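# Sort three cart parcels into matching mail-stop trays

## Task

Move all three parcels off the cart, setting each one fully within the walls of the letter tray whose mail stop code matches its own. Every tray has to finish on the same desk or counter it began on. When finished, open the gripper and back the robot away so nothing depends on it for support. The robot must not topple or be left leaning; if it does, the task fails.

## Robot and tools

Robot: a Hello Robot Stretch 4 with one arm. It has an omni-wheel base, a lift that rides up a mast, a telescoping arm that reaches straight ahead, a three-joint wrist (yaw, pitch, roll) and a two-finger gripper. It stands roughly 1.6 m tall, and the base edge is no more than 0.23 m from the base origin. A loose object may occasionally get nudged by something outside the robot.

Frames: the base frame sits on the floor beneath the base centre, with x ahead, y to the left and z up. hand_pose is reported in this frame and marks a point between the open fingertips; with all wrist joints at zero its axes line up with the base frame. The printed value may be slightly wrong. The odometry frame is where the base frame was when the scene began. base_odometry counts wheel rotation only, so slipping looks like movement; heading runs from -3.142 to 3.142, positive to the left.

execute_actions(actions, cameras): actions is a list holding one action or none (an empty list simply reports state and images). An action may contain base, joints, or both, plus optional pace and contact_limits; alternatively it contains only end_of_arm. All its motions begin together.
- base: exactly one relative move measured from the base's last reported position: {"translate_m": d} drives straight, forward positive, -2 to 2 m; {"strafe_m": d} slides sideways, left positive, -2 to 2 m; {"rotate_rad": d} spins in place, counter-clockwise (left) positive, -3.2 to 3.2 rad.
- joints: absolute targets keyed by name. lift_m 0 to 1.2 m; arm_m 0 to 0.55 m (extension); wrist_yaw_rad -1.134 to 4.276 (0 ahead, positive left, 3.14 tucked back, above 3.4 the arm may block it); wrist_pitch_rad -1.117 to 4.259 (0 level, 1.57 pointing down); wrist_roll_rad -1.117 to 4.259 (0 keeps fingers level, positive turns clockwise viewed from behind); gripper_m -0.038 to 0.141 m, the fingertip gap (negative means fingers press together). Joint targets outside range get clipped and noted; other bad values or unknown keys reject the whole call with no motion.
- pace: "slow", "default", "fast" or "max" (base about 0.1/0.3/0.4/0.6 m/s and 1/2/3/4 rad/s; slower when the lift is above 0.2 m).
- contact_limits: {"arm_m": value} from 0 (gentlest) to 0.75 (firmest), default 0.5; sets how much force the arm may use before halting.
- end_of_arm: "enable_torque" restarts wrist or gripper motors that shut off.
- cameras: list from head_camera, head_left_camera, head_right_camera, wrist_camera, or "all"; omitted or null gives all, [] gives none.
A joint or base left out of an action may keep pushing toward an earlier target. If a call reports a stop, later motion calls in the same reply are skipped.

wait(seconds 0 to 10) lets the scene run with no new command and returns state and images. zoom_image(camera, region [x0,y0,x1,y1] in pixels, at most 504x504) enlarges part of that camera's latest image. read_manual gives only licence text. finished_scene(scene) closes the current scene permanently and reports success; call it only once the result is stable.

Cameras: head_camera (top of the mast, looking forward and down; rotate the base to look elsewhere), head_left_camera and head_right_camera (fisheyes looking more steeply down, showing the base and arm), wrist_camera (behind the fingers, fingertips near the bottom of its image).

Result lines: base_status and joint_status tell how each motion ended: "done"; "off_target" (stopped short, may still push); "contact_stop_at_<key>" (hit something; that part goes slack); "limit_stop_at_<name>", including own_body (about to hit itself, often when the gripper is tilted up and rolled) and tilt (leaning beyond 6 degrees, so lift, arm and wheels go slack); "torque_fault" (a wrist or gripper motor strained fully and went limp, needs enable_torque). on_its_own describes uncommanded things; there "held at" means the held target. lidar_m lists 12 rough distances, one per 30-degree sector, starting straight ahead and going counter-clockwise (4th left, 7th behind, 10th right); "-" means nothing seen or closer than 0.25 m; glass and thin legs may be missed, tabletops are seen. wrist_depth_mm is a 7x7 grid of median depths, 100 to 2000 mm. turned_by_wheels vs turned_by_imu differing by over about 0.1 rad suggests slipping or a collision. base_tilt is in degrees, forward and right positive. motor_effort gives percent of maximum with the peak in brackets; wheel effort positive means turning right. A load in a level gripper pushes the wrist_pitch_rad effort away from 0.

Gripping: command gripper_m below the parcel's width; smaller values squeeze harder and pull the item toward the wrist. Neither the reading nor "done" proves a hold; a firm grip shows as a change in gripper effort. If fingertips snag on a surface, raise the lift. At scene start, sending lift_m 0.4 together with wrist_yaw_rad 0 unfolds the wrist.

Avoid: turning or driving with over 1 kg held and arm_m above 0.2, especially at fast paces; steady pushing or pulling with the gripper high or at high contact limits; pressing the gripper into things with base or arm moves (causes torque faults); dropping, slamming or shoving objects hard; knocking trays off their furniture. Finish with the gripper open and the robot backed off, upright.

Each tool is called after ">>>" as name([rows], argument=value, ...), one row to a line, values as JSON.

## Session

>>> execute_actions(actions=[])

Scene clock: 0.00 s.
base_odometry: x=+0.000 y=+0.000 heading=+0.000 (m, m, rad; odometry frame)
turned_by_wheels: +0.000 (rad since the last result)
turned_by_imu: +0.000 (rad since the last result)
base_tilt: forward=-0.5 right=+0.9 (deg)
lidar_m: 1.69 1.63 1.66 1.65 1.56 1.20 1.75 1.66 1.75 2.31 1.89 1.91
base_status: not commanded
joint_positions: lift_m=+0.208 arm_m=-0.001 wrist_yaw_rad=+3.049 wrist_pitch_rad=-0.011 wrist_roll_rad=-0.013 gripper_m=+0.057
joint_status: not commanded
motor_effort: lift_m=+18 arm_m=+0 wrist_yaw_rad=-1 wrist_pitch_rad=-6 wrist_roll_rad=+1 gripper_m=-7 wheel_0=+0 wheel_1=+0 wheel_2=+0 (%)
hand_pose: x=-0.1094 y=+0.1136 z=+0.3896 quat_wxyz=(+0.046, +0.005, -0.007, +0.999) (m; base frame)
wrist_depth_mm: 135 218 - - 1863 1499 1308 / 117 138 - - 1921 1537 1308 / 109 138 - - 1464 1537 1336 / 118 142 - - 1756 1464 1308 / 133 1661 - - 1808 1464 1308 / 1499 1661 210 1618 197 1366 1281 / 1160 1118 976 1078 946 976 976
pictures: head_camera, head_left_camera, head_right_camera, wrist_camera
camera_calibration (this result's frames):
wrist_camera: T_world_to_cam=[[0.14339, 0.98888, -0.0394446, -0.0934172], [-0.06154, -0.0308701, -0.997627, 0.45353], [-0.987751, 0.145478, 0.0564292, 0.0731805], [0, 0, 0, 1]] pos_world=[0.113589, 0.0957327, 0.444639]
Images, in order (width x height): head_camera 420x560, head_left_camera 420x672, head_right_camera 420x672, wrist_camera 616x392.

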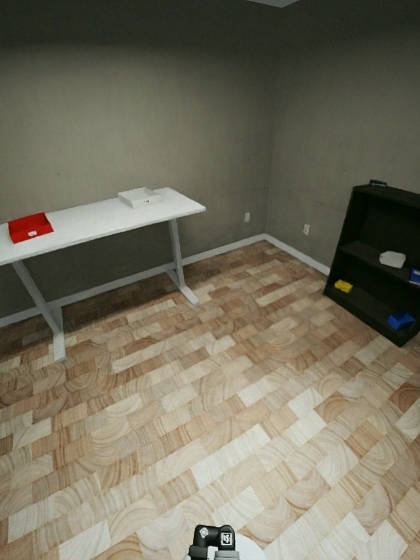

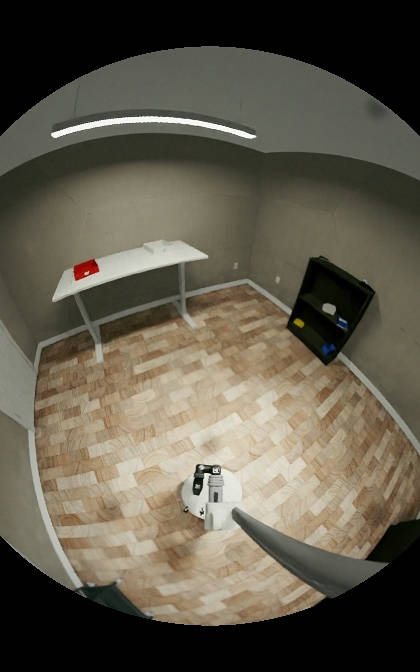

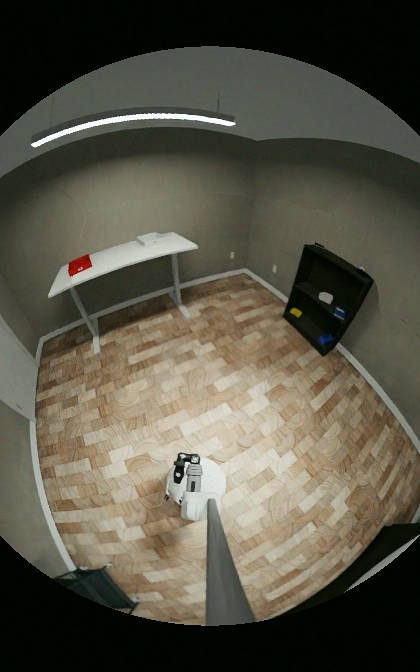

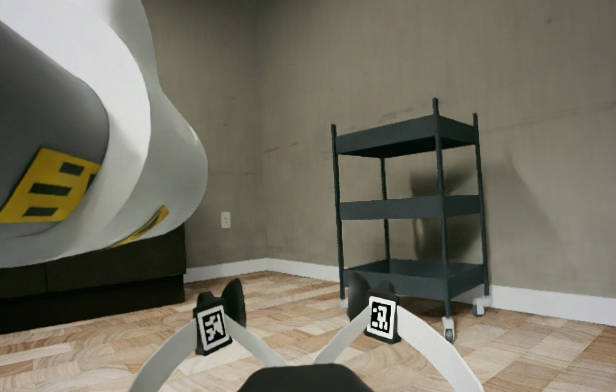

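>>> execute_actions([
  {"base": {"rotate_rad": 2.5}, "joints": {"lift_m": 0.4, "wrist_yaw_rad": 0}, "pace": "fast"},
], cameras=["head_camera", "head_left_camera"])

Scene clock: 3.27 s.
base_odometry: x=+0.000 y=+0.000 heading=+2.500 (m, m, rad; odometry frame)
turned_by_wheels: +2.500 (rad since the last result)
turned_by_imu: +2.492 (rad since the last result)
base_tilt: forward=-0.4 right=+0.9 (deg)
lidar_m: 1.19 1.33 1.68 1.72 2.38 2.19 1.90 1.80 1.60 1.62 1.69 1.54
base_status: done
joint_positions: lift_m=+0.400 arm_m=-0.001 wrist_yaw_rad=+0.000 wrist_pitch_rad=-0.011 wrist_roll_rad=-0.013 gripper_m=+0.057
joint_status: all done
motor_effort: lift_m=+19(21) arm_m=+0(0) wrist_yaw_rad=-3(10) wrist_pitch_rad=-7(6) wrist_roll_rad=+0(1) gripper_m=-6(2) wheel_0=-1(5) wheel_1=+0(9) wheel_2=+0(9) (%)
hand_pose: x=+0.4584 y=-0.0873 z=+0.5812 quat_wxyz=(+1.000, -0.007, -0.005, +0.000) (m; base frame)
wrist_depth_mm: 1921 1756 1576 1397 1308 1182 1118 / 1863 1708 1537 1397 1336 1205 1118 / 1921 1708 1499 1397 1281 1182 1118 / 1921 1118 1499 1397 1308 1205 1098 / 1808 1708 1537 1366 1255 1205 1118 / 1863 1576 209 1366 198 1182 1118 / 1661 1060 991 1229 1281 1160 1098
pictures: head_camera, head_left_camera
Images, in order (width x height): head_camera 420x560, head_left_camera 420x672.

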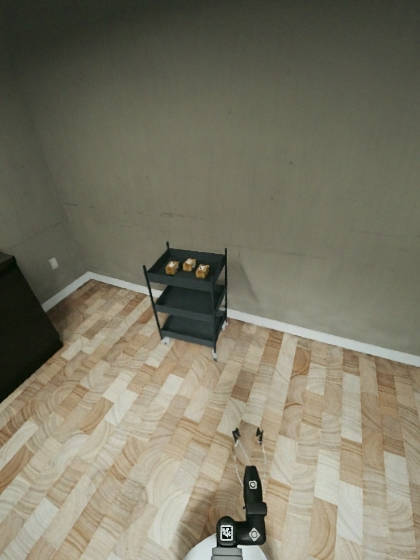

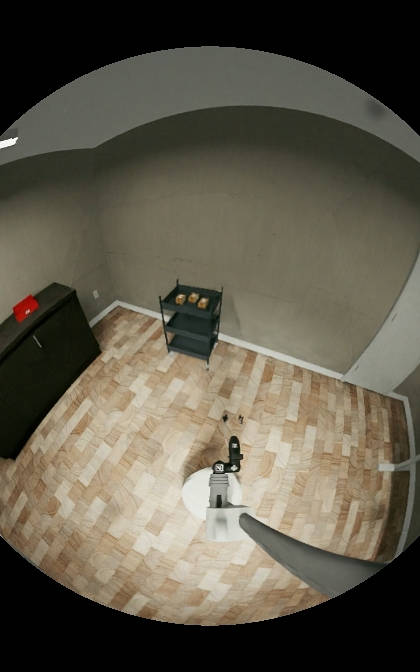

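>>> execute_actions([
  {"base": {"translate_m": 0.77}, "joints": {"lift_m": 0.9, "wrist_pitch_rad": 1.57, "gripper_m": 0.1}, "pace": "fast"},
], cameras=[])

>>> execute_actions([
  {"base": {"strafe_m": 0.26}, "joints": {"lift_m": 1.1, "arm_m": 0.3}, "pace": "fast"},
], cameras=["wrist_camera", "head_right_camera"])

Scene clock: 7.97 s.
base_odometry: x=-0.617 y=+0.461 heading=+2.500 (m, m, rad; odometry frame)
turned_by_wheels: +0.000 (rad since the last result)
turned_by_imu: +0.001 (rad since the last result)
base_tilt: forward=-0.3 right=+0.8 (deg)
lidar_m: 0.42 0.47 1.39 1.43 1.82 2.91 2.67 2.14 1.93 1.43 0.92 0.83
base_status: done
joint_positions: lift_m=+0.900 arm_m=-0.001 wrist_yaw_rad=+0.000 wrist_pitch_rad=+1.570 wrist_roll_rad=-0.013 gripper_m=+0.100
joint_status: all done
motor_effort: lift_m=+19(21) arm_m=+0(1) wrist_yaw_rad=+0(1) wrist_pitch_rad=-1(5) wrist_roll_rad=+1(0) gripper_m=+2(1) wheel_0=+0(2) wheel_1=+0(7) wheel_2=+1(18) (%)
hand_pose: x=+0.1701 y=-0.0874 z=+0.7896 quat_wxyz=(+0.707, -0.005, +0.707, +0.005) (m; base frame)
wrist_depth_mm: 603 615 878 1042 1025 960 878 / 991 866 878 1025 1025 1042 1042 / 991 976 1008 1025 1008 1042 1025 / 976 1008 991 1025 1042 1025 1042 / 991 991 788 798 1025 1042 1042 / 991 991 778 798 204 1042 1042 / 976 976 788 402 1008 1008 1025
pictures: none
No camera images: the call's "cameras" was empty. Leave "cameras" out to get every camera's image.

Scene clock: 9.90 s.
base_odometry: x=-0.773 y=+0.253 heading=+2.500 (m, m, rad; odometry frame)
turned_by_wheels: +0.000 (rad since the last result)
turned_by_imu: +0.001 (rad since the last result)
base_tilt: forward=-0.4 right=+1.0 (deg)
lidar_m: 0.45 0.53 1.10 1.15 1.48 2.80 2.68 2.39 2.18 1.55 1.01 0.43
base_status: done
joint_positions: lift_m=+1.100 arm_m=+0.299 wrist_yaw_rad=+0.000 wrist_pitch_rad=+1.570 wrist_roll_rad=-0.013 gripper_m=+0.100
joint_status: all done
motor_effort: lift_m=+19(22) arm_m=+7(7) wrist_yaw_rad=-3(2) wrist_pitch_rad=+0(2) wrist_roll_rad=+1(1) gripper_m=+2(1) wheel_0=+0(11) wheel_1=-1(7) wheel_2=+0(2) (%)
hand_pose: x=+0.4700 y=-0.0874 z=+0.9896 quat_wxyz=(+0.707, -0.005, +0.707, +0.005) (m; base frame)
wrist_depth_mm: 1205 549 544 554 559 691 615 / 1182 539 504 554 554 891 759 / 1182 544 544 525 554 1229 1042 / 1182 539 544 549 1205 1229 1281 / 1182 1182 1205 554 1205 1229 1229 / 1160 1205 1138 1205 205 1229 1255 / 1160 1182 976 569 1182 1205 1229
pictures: head_right_camera, wrist_camera
camera_calibration (this result's frames):
wrist_camera: T_world_to_cam=[[-0.0386958, -0.997887, 0.0521853, -0.132827], [-0.998166, 0.0361682, -0.0485408, 0.588391], [0.0465508, -0.0539679, -0.997457, 1.18017], [0, 0, 0, 1]] pos_world=[0.527234, -0.0901362, 1.21266]
Images, in order (width x height): head_right_camera 420x672, wrist_camera 616x392.

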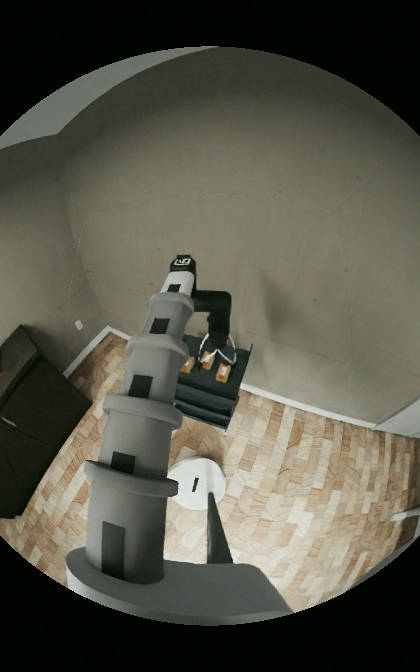

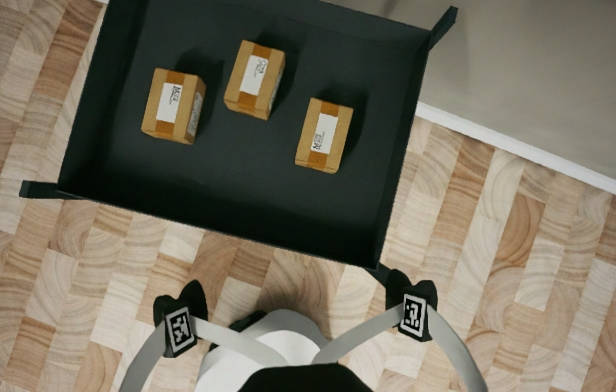

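>>> zoom_image(camera="wrist_camera", region=[130, 30, 360, 180])

Region (130, 30, 360, 180) of wrist_camera's 616x392 image, scaled by 2.191; it fills the top 329 rows of this view, and the rest is white.

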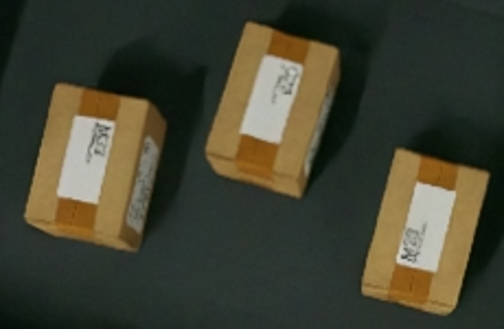

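>>> execute_actions([
  {"base": {"strafe_m": -0.055}, "joints": {"arm_m": 0.462, "lift_m": 0.88, "wrist_roll_rad": 0.27, "gripper_m": 0.09}, "pace": "fast"},
], cameras=["wrist_camera"])

Scene clock: 12.53 s.
base_odometry: x=-0.740 y=+0.297 heading=+2.500 (m, m, rad; odometry frame)
turned_by_wheels: +0.000 (rad since the last result)
turned_by_imu: +0.000 (rad since the last result)
base_tilt: forward=-0.2 right=+0.7 (deg)
lidar_m: 0.43 0.51 1.17 1.24 1.56 2.83 2.69 2.34 2.09 1.56 0.99 0.44
base_status: done
joint_positions: lift_m=+0.880 arm_m=+0.461 wrist_yaw_rad=+0.000 wrist_pitch_rad=+1.570 wrist_roll_rad=+0.270 gripper_m=+0.090
joint_status: all done
motor_effort: lift_m=+15(17) arm_m=+7(7) wrist_yaw_rad=-2(2) wrist_pitch_rad=+1(1) wrist_roll_rad=+2(5) gripper_m=-4(5) wheel_0=-1(6) wheel_1=+0(8) wheel_2=+1(2) (%)
hand_pose: x=+0.6320 y=-0.0874 z=+0.7699 quat_wxyz=(+0.701, +0.095, +0.700, -0.095) (m; base frame)
wrist_depth_mm: 591 580 554 535 512 473 500 / 320 306 315 327 306 707 668 / 320 322 327 332 332 991 1025 / 322 276 325 329 332 1008 1008 / 320 272 324 281 330 1008 1025 / 273 319 274 277 199 991 1025 / 271 317 322 214 327 1008 1008
pictures: wrist_camera
camera_calibration (this result's frames):
wrist_camera: T_world_to_cam=[[-0.315543, -0.947488, 0.0519413, 0.0644533], [-0.948449, 0.313208, -0.0484321, 0.732119], [0.0296204, -0.0645461, -0.997475, 0.963285], [0, 0, 0, 1]] pos_world=[0.686182, -0.10606, 0.992963]
Images, in order (width x height): wrist_camera 616x392.

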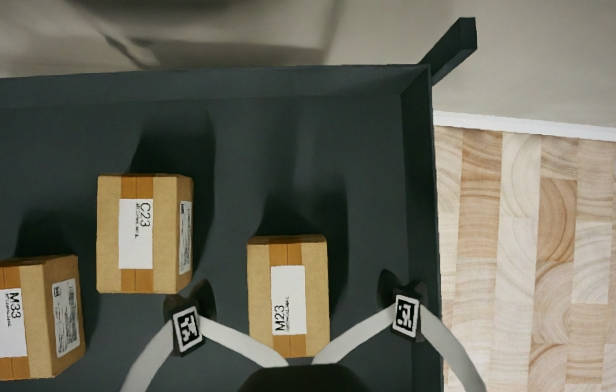

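>>> execute_actions([
  {"joints": {"lift_m": 0.806}},
], cameras=["wrist_camera"])

>>> execute_actions([
  {"joints": {"gripper_m": 0.02}},
], cameras=["wrist_camera"])

Scene clock: 14.43 s.
base_odometry: x=-0.740 y=+0.297 heading=+2.500 (m, m, rad; odometry frame)
turned_by_wheels: +0.000 (rad since the last result)
turned_by_imu: +0.000 (rad since the last result)
base_tilt: forward=-0.5 right=+0.8 (deg)
lidar_m: 0.43 0.53 1.18 1.23 1.57 2.83 2.67 2.36 2.12 1.54 0.99 0.45
base_status: not commanded
joint_positions: lift_m=+0.806 arm_m=+0.461 wrist_yaw_rad=+0.000 wrist_pitch_rad=+1.570 wrist_roll_rad=+0.270 gripper_m=+0.090
joint_status: all done
motor_effort: lift_m=+15(14) arm_m=+7(7) wrist_yaw_rad=-2(2) wrist_pitch_rad=+1(1) wrist_roll_rad=+1(2) gripper_m=-3(3) wheel_0=-1(1) wheel_1=+0(0) wheel_2=+1(1) (%)
hand_pose: x=+0.6320 y=-0.0874 z=+0.6959 quat_wxyz=(+0.701, +0.095, +0.700, -0.095) (m; base frame)
wrist_depth_mm: 204 207 210 216 220 211 500 / 248 251 253 256 258 237 668 / 247 251 253 256 259 240 960 / 199 201 251 255 259 245 960 / 198 200 250 208 257 248 946 / 198 200 203 203 199 231 931 / 245 245 248 178 254 200 917
pictures: wrist_camera
camera_calibration (this result's frames):
wrist_camera: T_world_to_cam=[[-0.315544, -0.947488, 0.0519413, 0.0682962], [-0.948449, 0.313208, -0.0484322, 0.728538], [0.0296205, -0.0645461, -0.997475, 0.889502], [0, 0, 0, 1]] pos_world=[0.686184, -0.10606, 0.918993]
Images, in order (width x height): wrist_camera 616x392.

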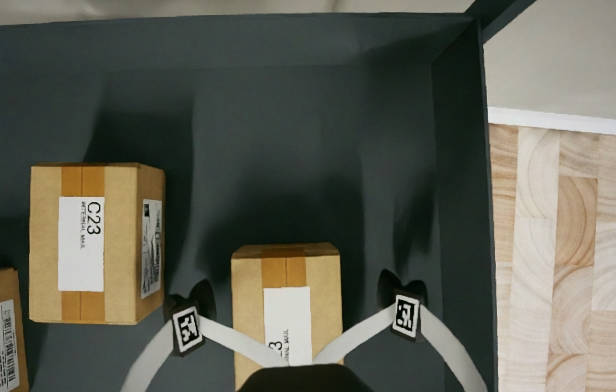

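Scene clock: 15.93 s.
base_odometry: x=-0.740 y=+0.297 heading=+2.500 (m, m, rad; odometry frame)
turned_by_wheels: +0.000 (rad since the last result)
turned_by_imu: +0.000 (rad since the last result)
base_tilt: forward=-0.4 right=+0.9 (deg)
lidar_m: 0.43 0.53 1.18 1.23 1.57 2.82 2.68 2.33 2.11 1.54 1.01 0.45
base_status: not commanded
joint_positions: lift_m=+0.806 arm_m=+0.461 wrist_yaw_rad=+0.000 wrist_pitch_rad=+1.570 wrist_roll_rad=+0.270 gripper_m=+0.021
joint_status: all done
motor_effort: lift_m=+15(15) arm_m=+7(7) wrist_yaw_rad=+0(0) wrist_pitch_rad=+0(1) wrist_roll_rad=+2(2) gripper_m=-20(20) wheel_0=-1(1) wheel_1=+0(0) wheel_2=+1(1) (%)
hand_pose: x=+0.6320 y=-0.0874 z=+0.6959 quat_wxyz=(+0.701, +0.095, +0.700, -0.095) (m; base frame)
wrist_depth_mm: 204 206 211 215 220 211 500 / 248 251 254 256 259 238 668 / 247 250 253 255 259 241 931 / 199 200 252 255 257 245 931 / 198 200 252 205 257 249 946 / 198 213 190 191 198 230 931 / 244 163 190 190 254 195 931
pictures: wrist_camera
camera_calibration (this result's frames):
wrist_camera: T_world_to_cam=[[-0.315544, -0.947488, 0.0519422, 0.0682957], [-0.948449, 0.313209, -0.0484295, 0.728536], [0.0296176, -0.0645461, -0.997475, 0.889504], [0, 0, 0, 1]] pos_world=[0.686185, -0.10606, 0.918993]
Images, in order (width x height): wrist_camera 616x392.

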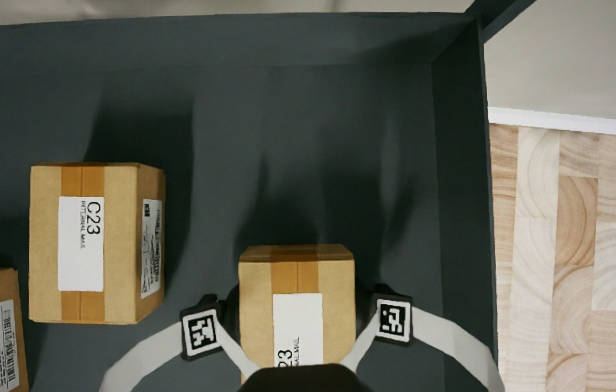

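>>> execute_actions([
  {"joints": {"lift_m": 0.95}, "pace": "fast"},
], cameras=[])

>>> execute_actions([
  {"base": {"rotate_rad": 1.229}, "joints": {"arm_m": 0.0, "wrist_roll_rad": 0.0}},
], cameras=["head_camera", "head_left_camera"])

Scene clock: 19.00 s.
base_odometry: x=-0.740 y=+0.297 heading=+2.500 (m, m, rad; odometry frame)
turned_by_wheels: +0.000 (rad since the last result)
turned_by_imu: +0.000 (rad since the last result)
base_tilt: forward=-0.4 right=+0.9 (deg)
lidar_m: 0.43 0.53 1.20 1.23 1.59 2.82 2.66 2.30 2.11 1.53 0.97 0.42
base_status: not commanded
joint_positions: lift_m=+0.950 arm_m=+0.461 wrist_yaw_rad=+0.000 wrist_pitch_rad=+1.570 wrist_roll_rad=+0.270 gripper_m=+0.021
joint_status: all done
motor_effort: lift_m=+20(21) arm_m=+7(7) wrist_yaw_rad=-2(1) wrist_pitch_rad=+1(0) wrist_roll_rad=+2(2) gripper_m=-24(24) wheel_0=-1(1) wheel_1=+0(0) wheel_2=+0(1) (%)
hand_pose: x=+0.6319 y=-0.0874 z=+0.8395 quat_wxyz=(+0.701, +0.095, +0.700, -0.095) (m; base frame)
wrist_depth_mm: 591 585 554 535 512 512 500 / 788 778 741 654 621 715 676 / 387 392 394 399 404 1098 1078 / 387 387 394 399 404 1078 1118 / 382 345 379 204 397 1060 1098 / 338 389 190 192 198 1078 1098 / 379 163 190 191 397 1060 1098
pictures: none
No camera images: the call's "cameras" was empty. Leave "cameras" out to get every camera's image.

Scene clock: 21.43 s.
base_odometry: x=-0.740 y=+0.297 heading=-2.554 (m, m, rad; odometry frame)
turned_by_wheels: +1.229 (rad since the last result)
turned_by_imu: +1.225 (rad since the last result)
base_tilt: forward=-0.5 right=+1.0 (deg)
lidar_m: 1.17 1.27 1.81 2.73 2.66 2.25 2.93 1.25 0.93 0.43 0.46 0.58
base_status: done
joint_positions: lift_m=+0.950 arm_m=+0.001 wrist_yaw_rad=+0.000 wrist_pitch_rad=+1.570 wrist_roll_rad=+0.000 gripper_m=+0.021
joint_status: all done
motor_effort: lift_m=+20(20) arm_m=-7(7) wrist_yaw_rad=-1(3) wrist_pitch_rad=+0(2) wrist_roll_rad=+0(5) gripper_m=-24(25) wheel_0=+0(7) wheel_1=+0(5) wheel_2=-2(11) (%)
hand_pose: x=+0.1723 y=-0.0874 z=+0.8395 quat_wxyz=(+0.707, +0.000, +0.707, +0.000) (m; base frame)
wrist_depth_mm: 1042 1078 1060 1078 1078 1118 1060 / 1042 1060 1060 1078 1078 691 691 / 1025 1078 1042 1060 1060 691 691 / 1042 1042 1060 1060 1078 891 683 / 1025 1025 854 205 1098 891 683 / 1025 1042 190 191 198 891 676 / 1025 163 190 191 1060 1060 1078
pictures: head_camera, head_left_camera
Images, in order (width x height): head_camera 420x560, head_left_camera 420x672.

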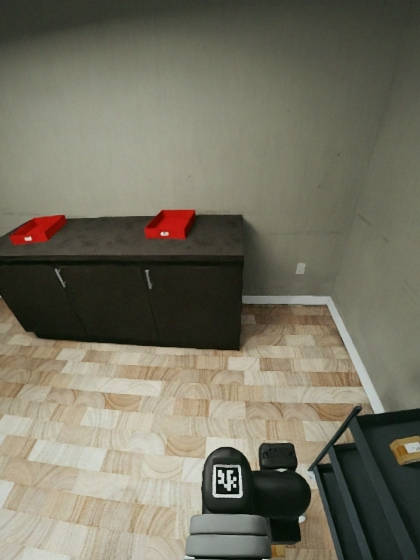

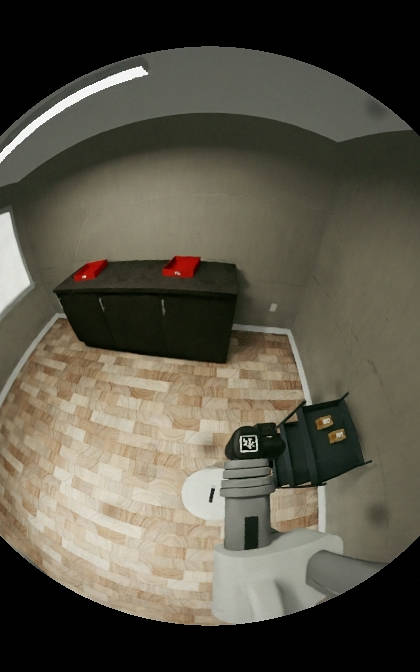

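>>> execute_actions([
  {"base": {"strafe_m": 0.4}, "joints": {"wrist_pitch_rad": 0.85}, "pace": "fast"},
], cameras=[])

>>> execute_actions([
  {"base": {"translate_m": 0.65}, "joints": {"lift_m": 1.1}, "pace": "fast"},
], cameras=["wrist_camera", "head_camera"])

Scene clock: 25.07 s.
base_odometry: x=-0.518 y=-0.036 heading=-2.554 (m, m, rad; odometry frame)
turned_by_wheels: +0.000 (rad since the last result)
turned_by_imu: +0.001 (rad since the last result)
base_tilt: forward=-0.4 right=+1.0 (deg)
lidar_m: 1.21 1.29 2.51 2.45 2.29 2.24 2.45 1.81 1.35 0.83 0.86 1.25
base_status: done
joint_positions: lift_m=+0.950 arm_m=+0.001 wrist_yaw_rad=+0.000 wrist_pitch_rad=+0.852 wrist_roll_rad=+0.000 gripper_m=+0.021
joint_status: all done
motor_effort: lift_m=+19(20) arm_m=-7(6) wrist_yaw_rad=+0(1) wrist_pitch_rad=-4(11) wrist_roll_rad=+0(0) gripper_m=-22(23) wheel_0=+0(9) wheel_1=-2(10) wheel_2=+0(3) (%)
hand_pose: x=+0.3620 y=-0.0874 z=+0.9109 quat_wxyz=(+0.911, +0.000, +0.413, +0.000) (m; base frame)
wrist_depth_mm: 960 976 976 991 960 1661 1576 / 1098 1138 1098 1078 1098 1808 1756 / 1255 1229 1281 1255 1255 1708 1708 / 1499 1499 1464 1464 1430 1499 1537 / 1336 1336 1336 205 1336 1336 1308 / 1182 1182 190 191 198 1160 1160 / 1042 163 190 191 1042 1025 1078
pictures: none
No camera images: the call's "cameras" was empty. Leave "cameras" out to get every camera's image.

Scene clock: 28.30 s.
base_odometry: x=-1.059 y=-0.397 heading=-2.554 (m, m, rad; odometry frame)
turned_by_wheels: +0.000 (rad since the last result)
turned_by_imu: +0.001 (rad since the last result)
base_tilt: forward=-0.4 right=+0.8 (deg)
lidar_m: 0.56 0.61 0.90 2.40 2.54 3.58 3.60 1.85 0.86 0.84 1.42 0.61
base_status: done
joint_positions: lift_m=+1.100 arm_m=+0.001 wrist_yaw_rad=+0.000 wrist_pitch_rad=+0.852 wrist_roll_rad=+0.000 gripper_m=+0.021
joint_status: all done
motor_effort: lift_m=+20(21) arm_m=-6(7) wrist_yaw_rad=-3(2) wrist_pitch_rad=-6(7) wrist_roll_rad=+0(0) gripper_m=-21(23) wheel_0=+0(11) wheel_1=-1(5) wheel_2=+2(10) (%)
hand_pose: x=+0.3620 y=-0.0874 z=+1.0609 quat_wxyz=(+0.911, +0.000, +0.413, +0.000) (m; base frame)
wrist_depth_mm: 820 820 820 820 820 842 991 / 683 676 603 597 654 661 1060 / 564 559 559 559 554 549 554 / 496 500 488 492 496 488 488 / 603 597 569 204 609 609 1430 / 768 750 190 191 197 759 1366 / 1025 163 190 191 991 1182 1205
pictures: head_camera, wrist_camera
camera_calibration (this result's frames):
wrist_camera: T_world_to_cam=[[-0.0736461, -0.997272, 0.00492196, -0.0778704], [-0.71951, 0.0497153, -0.6927, 1.0678], [0.690566, -0.0545561, -0.721209, 0.730071], [0, 0, 0, 1]] pos_world=[0.258398, -0.0909143, 1.26658]
Images, in order (width x height): head_camera 420x560, wrist_camera 616x392.

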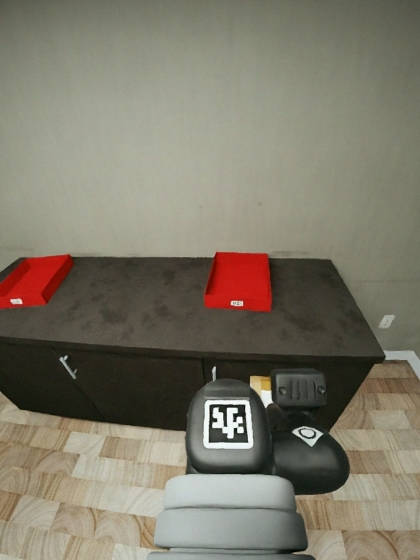

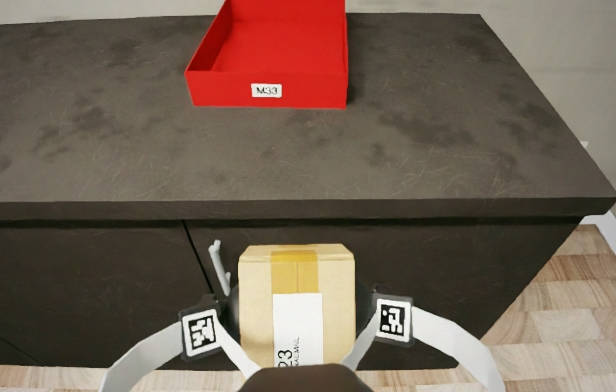

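>>> zoom_image(camera="wrist_camera", region=[230, 70, 305, 110])

Region (230, 70, 305, 110) of wrist_camera's 616x392 image, scaled by 6.720; it fills the top 269 rows of this view, and the rest is white.

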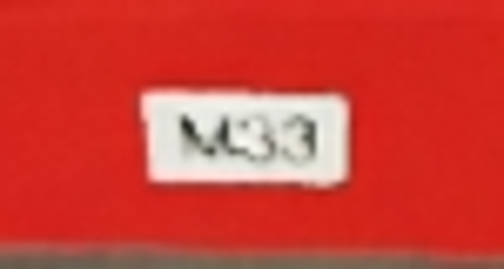

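>>> execute_actions([
  {"base": {"strafe_m": 0.94}, "pace": "fast"},
], cameras=["wrist_camera", "head_camera"])

Scene clock: 34.33 s.
base_odometry: x=-0.538 y=-1.179 heading=-2.554 (m, m, rad; odometry frame)
turned_by_wheels: +0.000 (rad since the last result)
turned_by_imu: +0.003 (rad since the last result)
base_tilt: forward=-0.4 right=+0.8 (deg)
lidar_m: 0.62 0.67 1.45 1.44 1.53 1.84 3.54 3.10 1.84 1.75 0.86 0.64
base_status: done
joint_positions: lift_m=+1.100 arm_m=+0.001 wrist_yaw_rad=+0.000 wrist_pitch_rad=+0.852 wrist_roll_rad=+0.000 gripper_m=+0.021
joint_status: not commanded
motor_effort: lift_m=+19(20) arm_m=-7(7) wrist_yaw_rad=-1(1) wrist_pitch_rad=-4(6) wrist_roll_rad=+0(0) gripper_m=-25(24) wheel_0=+1(6) wheel_1=+0(7) wheel_2=+0(3) (%)
hand_pose: x=+0.3620 y=-0.0874 z=+1.0609 quat_wxyz=(+0.911, +0.000, +0.413, +0.000) (m; base frame)
wrist_depth_mm: 991 831 831 809 809 809 809 / 1078 668 615 615 668 668 654 / 564 559 559 559 549 554 554 / 597 603 597 597 603 597 597 / 1537 715 683 205 723 723 723 / 1366 1008 190 191 198 891 917 / 1205 163 190 191 1160 1078 1160
pictures: head_camera, wrist_camera
camera_calibration (this result's frames):
wrist_camera: T_world_to_cam=[[-0.0736624, -0.997271, 0.00492522, -0.0778718], [-0.71954, 0.0497272, -0.692668, 1.06778], [0.690533, -0.0545675, -0.721239, 0.730132], [0, 0, 0, 1]] pos_world=[0.258396, -0.0909157, 1.2666]
Images, in order (width x height): head_camera 420x560, wrist_camera 616x392.

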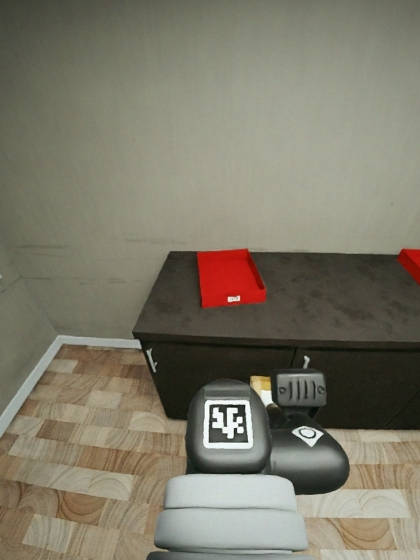

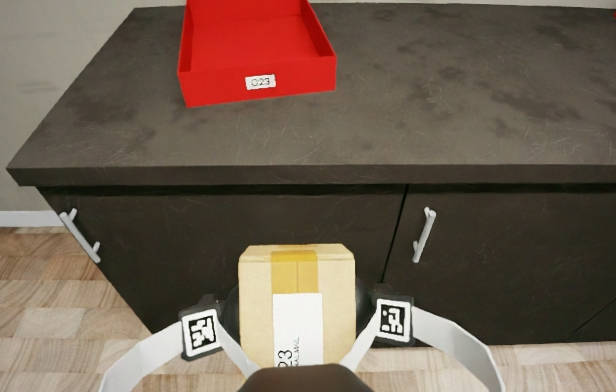

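>>> zoom_image(camera="wrist_camera", region=[225, 62, 300, 102])

Region (225, 62, 300, 102) of wrist_camera's 616x392 image, scaled by 6.720; it fills the top 269 rows of this view, and the rest is white.

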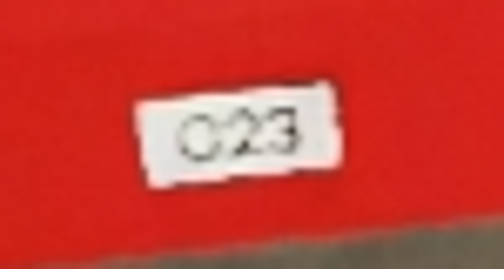

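>>> execute_actions([
  {"base": {"rotate_rad": -3.057}, "joints": {"lift_m": 0.95}, "pace": "fast"},
], cameras=[])

>>> execute_actions([
  {"base": {"translate_m": 2.0}, "pace": "fast"},
], cameras=[])

>>> execute_actions([
  {"base": {"rotate_rad": -0.148}, "joints": {"lift_m": 1.15, "wrist_pitch_rad": 0.75}, "pace": "fast"},
], cameras=["head_camera", "wrist_camera"])

Scene clock: 40.60 s.
base_odometry: x=-0.538 y=-1.179 heading=+0.672 (m, m, rad; odometry frame)
turned_by_wheels: -3.057 (rad since the last result)
turned_by_imu: -3.046 (rad since the last result)
base_tilt: forward=-0.4 right=+1.0 (deg)
lidar_m: 2.71 2.88 1.80 1.74 0.83 0.63 0.61 0.69 1.46 1.45 1.57 1.92
base_status: done
joint_positions: lift_m=+0.950 arm_m=+0.001 wrist_yaw_rad=+0.000 wrist_pitch_rad=+0.852 wrist_roll_rad=+0.000 gripper_m=+0.021
joint_status: all done
motor_effort: lift_m=+16(18) arm_m=-7(6) wrist_yaw_rad=+0(3) wrist_pitch_rad=-6(5) wrist_roll_rad=+0(0) gripper_m=-20(26) wheel_0=+1(6) wheel_1=+2(4) wheel_2=+2(4) (%)
hand_pose: x=+0.3620 y=-0.0874 z=+0.9112 quat_wxyz=(+0.911, +0.000, +0.413, +0.000) (m; base frame)
wrist_depth_mm: - - - - - - 1921 / - - - - - - 1921 / 1756 1756 1863 1756 1808 1756 1661 / 1537 1499 1499 1537 1464 1499 1537 / 1308 1308 1336 204 1308 1308 1281 / 1182 1205 190 191 197 1160 1138 / 1078 162 190 191 1042 1042 1078
pictures: none
No camera images: the call's "cameras" was empty. Leave "cameras" out to get every camera's image.

Scene clock: 47.43 s.
base_odometry: x=+1.026 y=+0.067 heading=+0.672 (m, m, rad; odometry frame)
turned_by_wheels: +0.000 (rad since the last result)
turned_by_imu: +0.003 (rad since the last result)
base_tilt: forward=-0.4 right=+0.8 (deg)
lidar_m: 0.71 0.80 1.22 1.99 2.14 2.66 2.62 2.22 1.42 1.40 1.87 0.73
base_status: done
joint_positions: lift_m=+0.950 arm_m=+0.001 wrist_yaw_rad=+0.000 wrist_pitch_rad=+0.852 wrist_roll_rad=+0.000 gripper_m=+0.021
joint_status: not commanded
motor_effort: lift_m=+16(16) arm_m=-7(7) wrist_yaw_rad=-1(2) wrist_pitch_rad=-7(5) wrist_roll_rad=-1(0) gripper_m=-24(23) wheel_0=-1(7) wheel_1=+0(7) wheel_2=+1(11) (%)
hand_pose: x=+0.3620 y=-0.0874 z=+0.9112 quat_wxyz=(+0.911, +0.000, +0.413, +0.000) (m; base frame)
wrist_depth_mm: 1308 1281 1229 1255 798 1229 1160 / 1430 1430 1397 1397 1366 1366 1281 / 1708 1618 1618 1576 1537 1537 1499 / 1464 1464 1499 1499 1464 1499 1464 / 1336 1308 1336 205 1308 1308 1308 / 1160 1160 190 191 198 1182 1160 / 1060 163 190 191 1042 1025 1060
pictures: none
No camera images: the call's "cameras" was empty. Leave "cameras" out to get every camera's image.

Scene clock: 48.97 s.
base_odometry: x=+1.026 y=+0.067 heading=+0.525 (m, m, rad; odometry frame)
turned_by_wheels: -0.148 (rad since the last result)
turned_by_imu: -0.147 (rad since the last result)
base_tilt: forward=-0.3 right=+1.0 (deg)
lidar_m: 0.70 0.74 1.01 2.01 2.12 2.18 2.64 2.49 1.44 1.40 1.81 0.75
base_status: done
joint_positions: lift_m=+1.150 arm_m=+0.001 wrist_yaw_rad=+0.000 wrist_pitch_rad=+0.752 wrist_roll_rad=+0.000 gripper_m=+0.021
joint_status: all done
motor_effort: lift_m=+20(23) arm_m=-6(6) wrist_yaw_rad=+0(2) wrist_pitch_rad=-6(10) wrist_roll_rad=-1(0) gripper_m=-25(25) wheel_0=+0(3) wheel_1=+1(3) wheel_2=+1(9) (%)
hand_pose: x=+0.3827 y=-0.0874 z=+1.1309 quat_wxyz=(+0.930, +0.000, +0.367, +0.000) (m; base frame)
wrist_depth_mm: 1138 1098 1098 1098 1182 1255 1255 / 891 842 820 831 831 1397 1397 / 699 683 668 668 668 1499 1618 / 615 1618 1661 1661 1756 1756 1808 / 1756 1708 1661 204 1661 1661 1661 / 1430 1499 190 191 198 1464 1430 / 1336 163 190 191 1255 1255 1308
pictures: head_camera, wrist_camera
camera_calibration (this result's frames):
wrist_camera: T_world_to_cam=[[-0.073838, -0.997267, -0.00244143, -0.068304], [-0.646899, 0.0497595, -0.76095, 1.18059], [0.758992, -0.0546077, -0.648806, 0.658196], [0, 0, 0, 1]] pos_world=[0.259112, -0.0909202, 1.32524]
Images, in order (width x height): head_camera 420x560, wrist_camera 616x392.

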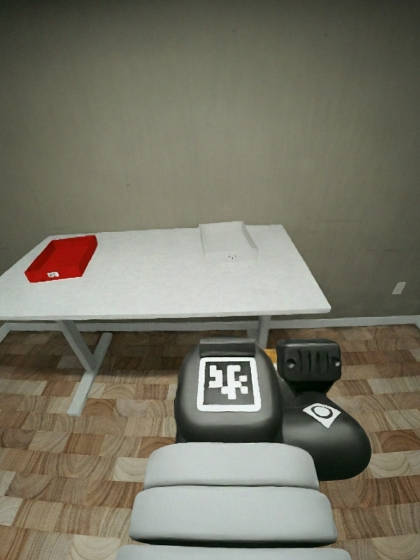

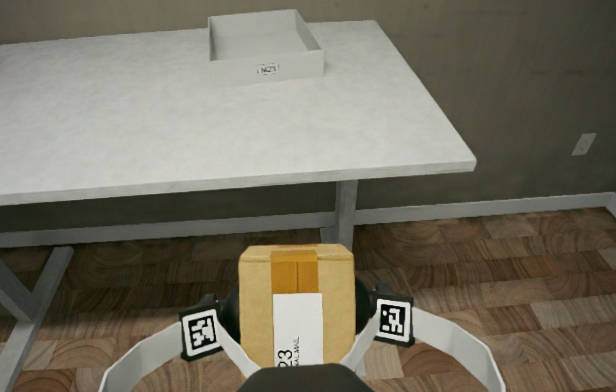

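>>> zoom_image(camera="wrist_camera", region=[240, 55, 296, 85])

Region (240, 55, 296, 85) of wrist_camera's 616x392 image, scaled by 9.000; it fills the top 270 rows of this view, and the rest is white.

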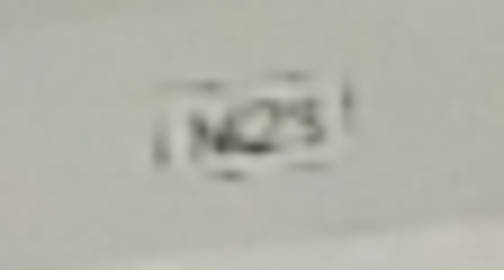

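>>> execute_actions([
  {"base": {"translate_m": 0.27}, "pace": "fast"},
], cameras=["wrist_camera", "head_camera"])

Scene clock: 51.70 s.
base_odometry: x=+1.260 y=+0.202 heading=+0.525 (m, m, rad; odometry frame)
turned_by_wheels: +0.000 (rad since the last result)
turned_by_imu: +0.000 (rad since the last result)
base_tilt: forward=-0.4 right=+1.0 (deg)
lidar_m: 0.45 0.49 0.65 2.01 2.08 2.32 2.94 2.51 1.45 1.40 1.78 0.45
base_status: done
joint_positions: lift_m=+1.150 arm_m=+0.001 wrist_yaw_rad=+0.000 wrist_pitch_rad=+0.752 wrist_roll_rad=+0.000 gripper_m=+0.021
joint_status: not commanded
motor_effort: lift_m=+20(20) arm_m=-7(7) wrist_yaw_rad=+0(3) wrist_pitch_rad=-5(7) wrist_roll_rad=+0(0) gripper_m=-25(23) wheel_0=-1(6) wheel_1=+1(6) wheel_2=-1(11) (%)
hand_pose: x=+0.3827 y=-0.0874 z=+1.1309 quat_wxyz=(+0.930, +0.000, +0.367, +0.000) (m; base frame)
wrist_depth_mm: 891 904 904 931 960 960 991 / 866 866 831 842 854 1078 1078 / 699 691 627 640 661 1160 1229 / 569 564 564 559 554 564 1430 / 484 488 480 205 480 473 1576 / 421 418 190 191 197 424 1397 / 854 163 191 190 1281 1281 1281
pictures: head_camera, wrist_camera
camera_calibration (this result's frames):
wrist_camera: T_world_to_cam=[[-0.0738279, -0.997268, -0.00243862, -0.0683095], [-0.646929, 0.049753, -0.760925, 1.18056], [0.758968, -0.0545999, -0.648835, 0.658243], [0, 0, 0, 1]] pos_world=[0.259112, -0.0909193, 1.32524]
Images, in order (width x height): head_camera 420x560, wrist_camera 616x392.

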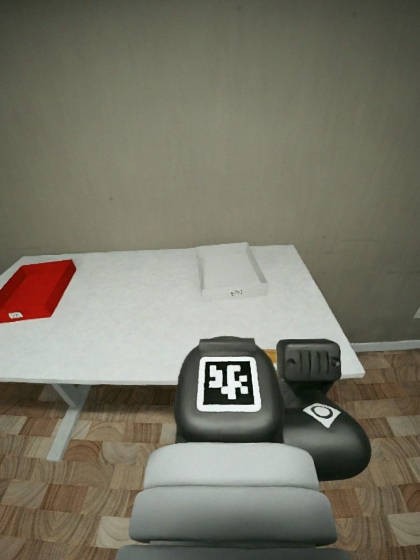

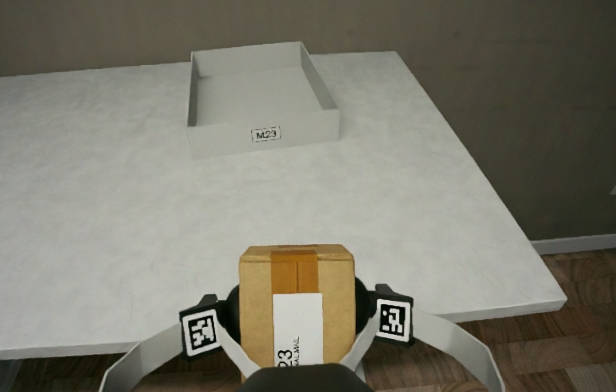

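>>> execute_actions(actions=[])

Scene clock: 53.33 s.
base_odometry: x=+1.260 y=+0.202 heading=+0.525 (m, m, rad; odometry frame)
turned_by_wheels: +0.000 (rad since the last result)
turned_by_imu: +0.000 (rad since the last result)
base_tilt: forward=-0.5 right=+0.8 (deg)
lidar_m: 0.45 0.47 0.64 2.00 2.09 2.31 2.96 2.51 1.45 1.37 1.74 0.45
base_status: done
joint_positions: lift_m=+1.150 arm_m=+0.001 wrist_yaw_rad=+0.000 wrist_pitch_rad=+0.752 wrist_roll_rad=+0.000 gripper_m=+0.021
joint_status: not commanded
motor_effort: lift_m=+20(20) arm_m=-7(7) wrist_yaw_rad=-2(3) wrist_pitch_rad=-6(7) wrist_roll_rad=-1(0) gripper_m=-24(23) wheel_0=+0(6) wheel_1=+1(6) wheel_2=-1(11) (%)
hand_pose: x=+0.3827 y=-0.0874 z=+1.1309 quat_wxyz=(+0.930, +0.000, +0.367, +0.000) (m; base frame)
wrist_depth_mm: 891 917 917 917 960 960 991 / 891 866 831 842 831 1078 1118 / 691 683 621 627 661 1182 1229 / 569 569 564 559 559 569 1397 / 477 480 484 204 477 477 1618 / 418 421 191 191 196 424 1397 / 831 163 190 191 1281 1281 1281
pictures: head_camera, head_left_camera, head_right_camera, wrist_camera
camera_calibration (this result's frames):
wrist_camera: T_world_to_cam=[[-0.0738279, -0.997268, -0.00243864, -0.0683095], [-0.646929, 0.0497529, -0.760925, 1.18056], [0.758968, -0.0545999, -0.648835, 0.658243], [0, 0, 0, 1]] pos_world=[0.259112, -0.0909193, 1.32524]
Images, in order (width x height): head_camera 420x560, head_left_camera 420x672, head_right_camera 420x672, wrist_camera 616x392.

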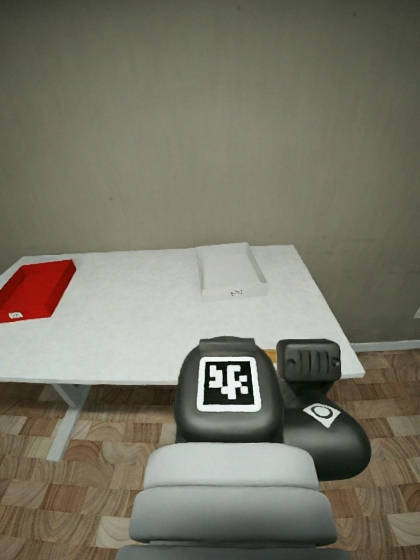

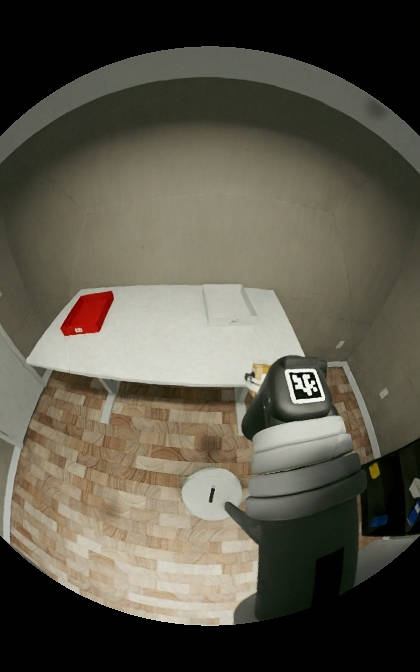

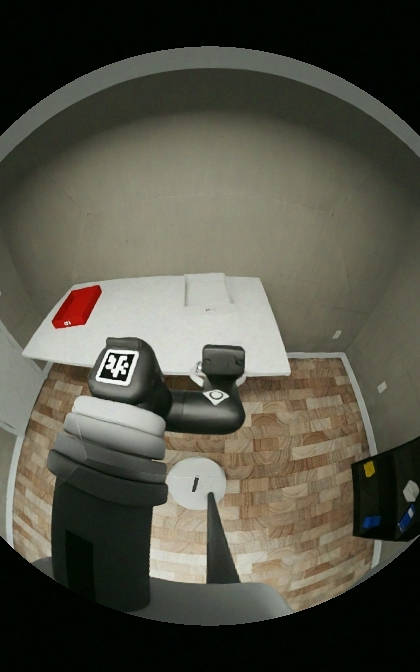

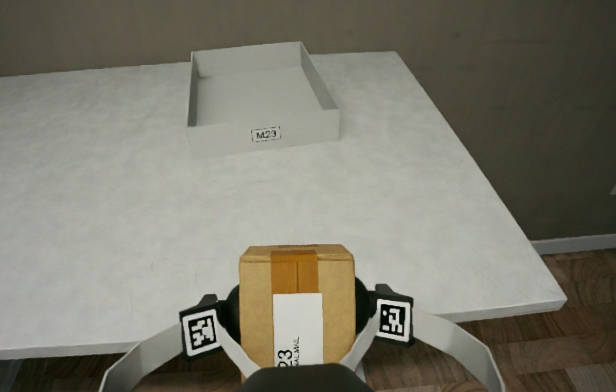

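>>> execute_actions([
  {"base": {"strafe_m": 0.035}, "joints": {"lift_m": 1.2, "wrist_pitch_rad": 1.57}},
], cameras=[])

>>> execute_actions([
  {"base": {"translate_m": 0.24}, "joints": {"arm_m": 0.52}},
], cameras=["head_camera", "wrist_camera"])

Scene clock: 54.90 s.
base_odometry: x=+1.243 y=+0.232 heading=+0.524 (m, m, rad; odometry frame)
turned_by_wheels: +0.000 (rad since the last result)
turned_by_imu: +0.000 (rad since the last result)
base_tilt: forward=-0.6 right=+1.0 (deg)
lidar_m: 0.42 0.47 0.65 1.96 2.09 2.32 2.93 2.54 1.50 1.43 1.79 0.47
base_status: done
joint_positions: lift_m=+1.199 arm_m=+0.001 wrist_yaw_rad=+0.000 wrist_pitch_rad=+1.570 wrist_roll_rad=+0.000 gripper_m=+0.021
joint_status: all done
motor_effort: lift_m=+20(21) arm_m=-7(6) wrist_yaw_rad=-2(1) wrist_pitch_rad=+0(3) wrist_roll_rad=+0(0) gripper_m=-23(23) wheel_0=+0(6) wheel_1=-2(8) wheel_2=+0(0) (%)
hand_pose: x=+0.1724 y=-0.0874 z=+1.0890 quat_wxyz=(+0.707, +0.000, +0.707, +0.000) (m; base frame)
wrist_depth_mm: 1255 1281 1281 1308 1308 1366 1366 / 1281 1308 1308 1366 1336 1366 1336 / 1255 1308 1308 1308 1308 1366 1397 / 1255 1281 1281 1336 1336 1336 1336 / 1255 1281 1078 205 1336 1336 1366 / 1255 1281 190 191 197 1336 1336 / 1255 163 190 191 1336 1336 1336
pictures: none
No camera images: the call's "cameras" was empty. Leave "cameras" out to get every camera's image.

Scene clock: 57.50 s.
base_odometry: x=+1.450 y=+0.352 heading=+0.524 (m, m, rad; odometry frame)
turned_by_wheels: +0.000 (rad since the last result)
turned_by_imu: +0.001 (rad since the last result)
base_tilt: forward=-0.4 right=+0.8 (deg)
lidar_m: 0.25 0.25 0.28 0.84 2.10 2.50 3.20 2.55 1.51 1.49 0.30 0.25
base_status: done
joint_positions: lift_m=+1.199 arm_m=+0.519 wrist_yaw_rad=+0.000 wrist_pitch_rad=+1.570 wrist_roll_rad=+0.000 gripper_m=+0.021
joint_status: all done
motor_effort: lift_m=+20(20) arm_m=+7(7) wrist_yaw_rad=-2(1) wrist_pitch_rad=+0(0) wrist_roll_rad=+1(1) gripper_m=-23(23) wheel_0=-1(7) wheel_1=+0(6) wheel_2=+2(5) (%)
hand_pose: x=+0.6900 y=-0.0874 z=+1.0891 quat_wxyz=(+0.707, +0.000, +0.707, +0.000) (m; base frame)
wrist_depth_mm: 351 355 349 351 368 370 375 / 351 351 357 359 368 368 377 / 351 353 355 359 362 373 373 / 349 351 353 357 359 368 370 / 351 351 351 205 357 366 368 / 347 349 191 192 197 368 366 / 345 163 190 191 349 362 368
pictures: head_camera, wrist_camera
camera_calibration (this result's frames):
wrist_camera: T_world_to_cam=[[-0.05187, -0.99729, 0.0521724, -0.12035], [-0.997601, 0.0493464, -0.0485483, 0.813598], [0.0458422, -0.0545654, -0.997457, 1.26962], [0, 0, 0, 1]] pos_world=[0.747202, -0.0908948, 1.31217]
Images, in order (width x height): head_camera 420x560, wrist_camera 616x392.

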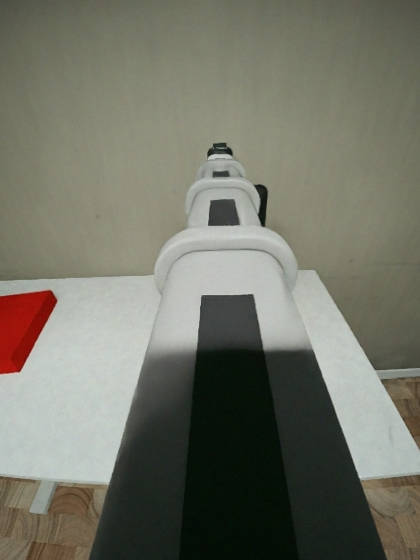

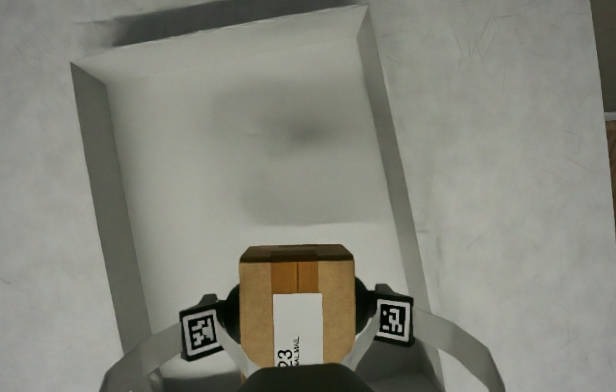

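>>> execute_actions([
  {"joints": {"arm_m": 0.55, "lift_m": 1.094}},
], cameras=["wrist_camera"])

Scene clock: 60.13 s.
base_odometry: x=+1.450 y=+0.352 heading=+0.524 (m, m, rad; odometry frame)
turned_by_wheels: +0.000 (rad since the last result)
turned_by_imu: +0.000 (rad since the last result)
base_tilt: forward=-0.7 right=+0.9 (deg)
lidar_m: 0.25 0.25 0.29 0.81 2.07 2.46 3.22 2.54 1.50 1.48 0.29 0.25
base_status: not commanded
joint_positions: lift_m=+1.094 arm_m=+0.548 wrist_yaw_rad=+0.000 wrist_pitch_rad=+1.570 wrist_roll_rad=+0.000 gripper_m=+0.021
joint_status: all done
joint sent to its limit — the command would take arm_m past its upper limit, so that joint was sent only as far as its limit.
motor_effort: lift_m=+16(19) arm_m=+7(7) wrist_yaw_rad=-2(2) wrist_pitch_rad=+1(0) wrist_roll_rad=+0(0) gripper_m=-21(25) wheel_0=-1(1) wheel_1=+0(0) wheel_2=+2(2) (%)
hand_pose: x=+0.7188 y=-0.0874 z=+0.9839 quat_wxyz=(+0.707, +0.000, +0.707, +0.000) (m; base frame)
wrist_depth_mm: 206 221 236 254 247 264 265 / 245 249 252 254 255 263 263 / 245 248 249 253 255 262 265 / 243 248 249 252 254 259 263 / 231 247 249 204 253 259 262 / 222 246 191 191 198 248 258 / 212 163 190 191 252 216 260
pictures: wrist_camera
camera_calibration (this result's frames):
wrist_camera: T_world_to_cam=[[-0.0520121, -0.997282, 0.0521782, -0.113269], [-0.997599, 0.0494944, -0.048436, 0.837165], [0.0457219, -0.0545722, -0.997462, 1.16347], [0, 0, 0, 1]] pos_world=[0.776068, -0.0909034, 1.20697]
Images, in order (width x height): wrist_camera 616x392.

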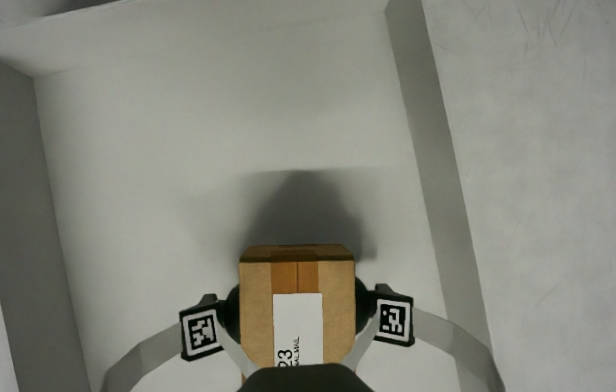

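>>> execute_actions([
  {"joints": {"gripper_m": 0.09}},
], cameras=[])

>>> execute_actions([
  {"joints": {"lift_m": 1.2}},
], cameras=["wrist_camera"])

Scene clock: 62.03 s.
base_odometry: x=+1.450 y=+0.352 heading=+0.524 (m, m, rad; odometry frame)
turned_by_wheels: +0.000 (rad since the last result)
turned_by_imu: +0.000 (rad since the last result)
base_tilt: forward=-0.4 right=+0.8 (deg)
lidar_m: 0.25 0.25 0.31 0.79 2.09 2.49 3.19 2.52 1.49 1.46 0.31 0.25
base_status: not commanded
joint_positions: lift_m=+1.094 arm_m=+0.548 wrist_yaw_rad=+0.000 wrist_pitch_rad=+1.570 wrist_roll_rad=+0.000 gripper_m=+0.090
joint_status: all done
motor_effort: lift_m=+15(15) arm_m=+7(7) wrist_yaw_rad=-1(0) wrist_pitch_rad=+1(0) wrist_roll_rad=+1(1) gripper_m=-3(22) wheel_0=-1(1) wheel_1=+0(0) wheel_2=+2(1) (%)
hand_pose: x=+0.7188 y=-0.0874 z=+0.9839 quat_wxyz=(+0.707, +0.000, +0.707, +0.000) (m; base frame)
wrist_depth_mm: 206 220 236 255 247 264 266 / 246 250 252 255 256 263 265 / 247 248 251 253 255 260 264 / 243 247 250 253 255 260 263 / 232 246 250 207 254 259 262 / 222 246 200 201 200 248 262 / 211 244 246 177 252 208 259
pictures: none
No camera images: the call's "cameras" was empty. Leave "cameras" out to get every camera's image.

Scene clock: 63.50 s.
base_odometry: x=+1.450 y=+0.352 heading=+0.524 (m, m, rad; odometry frame)
turned_by_wheels: +0.000 (rad since the last result)
turned_by_imu: +0.000 (rad since the last result)
base_tilt: forward=-0.4 right=+1.0 (deg)
lidar_m: 0.25 0.25 0.31 0.83 2.09 2.44 3.21 2.52 1.51 1.47 0.33 0.25
base_status: not commanded
joint_positions: lift_m=+1.199 arm_m=+0.548 wrist_yaw_rad=+0.000 wrist_pitch_rad=+1.570 wrist_roll_rad=+0.000 gripper_m=+0.090
joint_status: all done
motor_effort: lift_m=+20(21) arm_m=+7(7) wrist_yaw_rad=-1(0) wrist_pitch_rad=+0(2) wrist_roll_rad=+1(1) gripper_m=-1(3) wheel_0=-1(1) wheel_1=+0(1) wheel_2=+2(1) (%)
hand_pose: x=+0.7188 y=-0.0874 z=+1.0891 quat_wxyz=(+0.707, +0.000, +0.707, +0.000) (m; base frame)
wrist_depth_mm: 355 357 359 364 368 373 375 / 351 351 351 362 368 370 375 / 349 351 355 359 366 368 373 / 351 349 355 357 359 368 373 / 351 351 353 307 357 366 368 / 349 343 351 306 200 364 368 / 345 312 349 229 355 364 368
pictures: wrist_camera
camera_calibration (this result's frames):
wrist_camera: T_world_to_cam=[[-0.0520053, -0.997282, 0.0521851, -0.118772], [-0.997606, 0.0494945, -0.0483045, 0.842091], [0.0455904, -0.0545722, -0.997468, 1.26849], [0, 0, 0, 1]] pos_world=[0.776067, -0.0909034, 1.31215]
Images, in order (width x height): wrist_camera 616x392.

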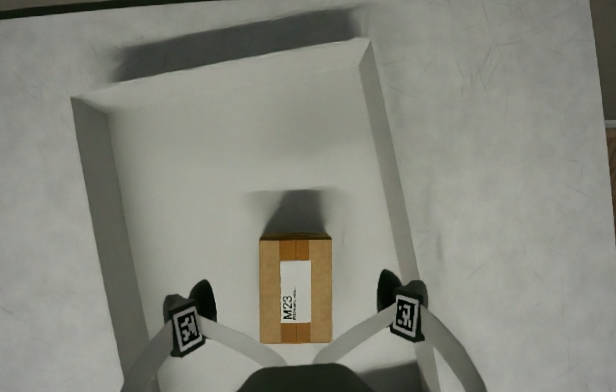

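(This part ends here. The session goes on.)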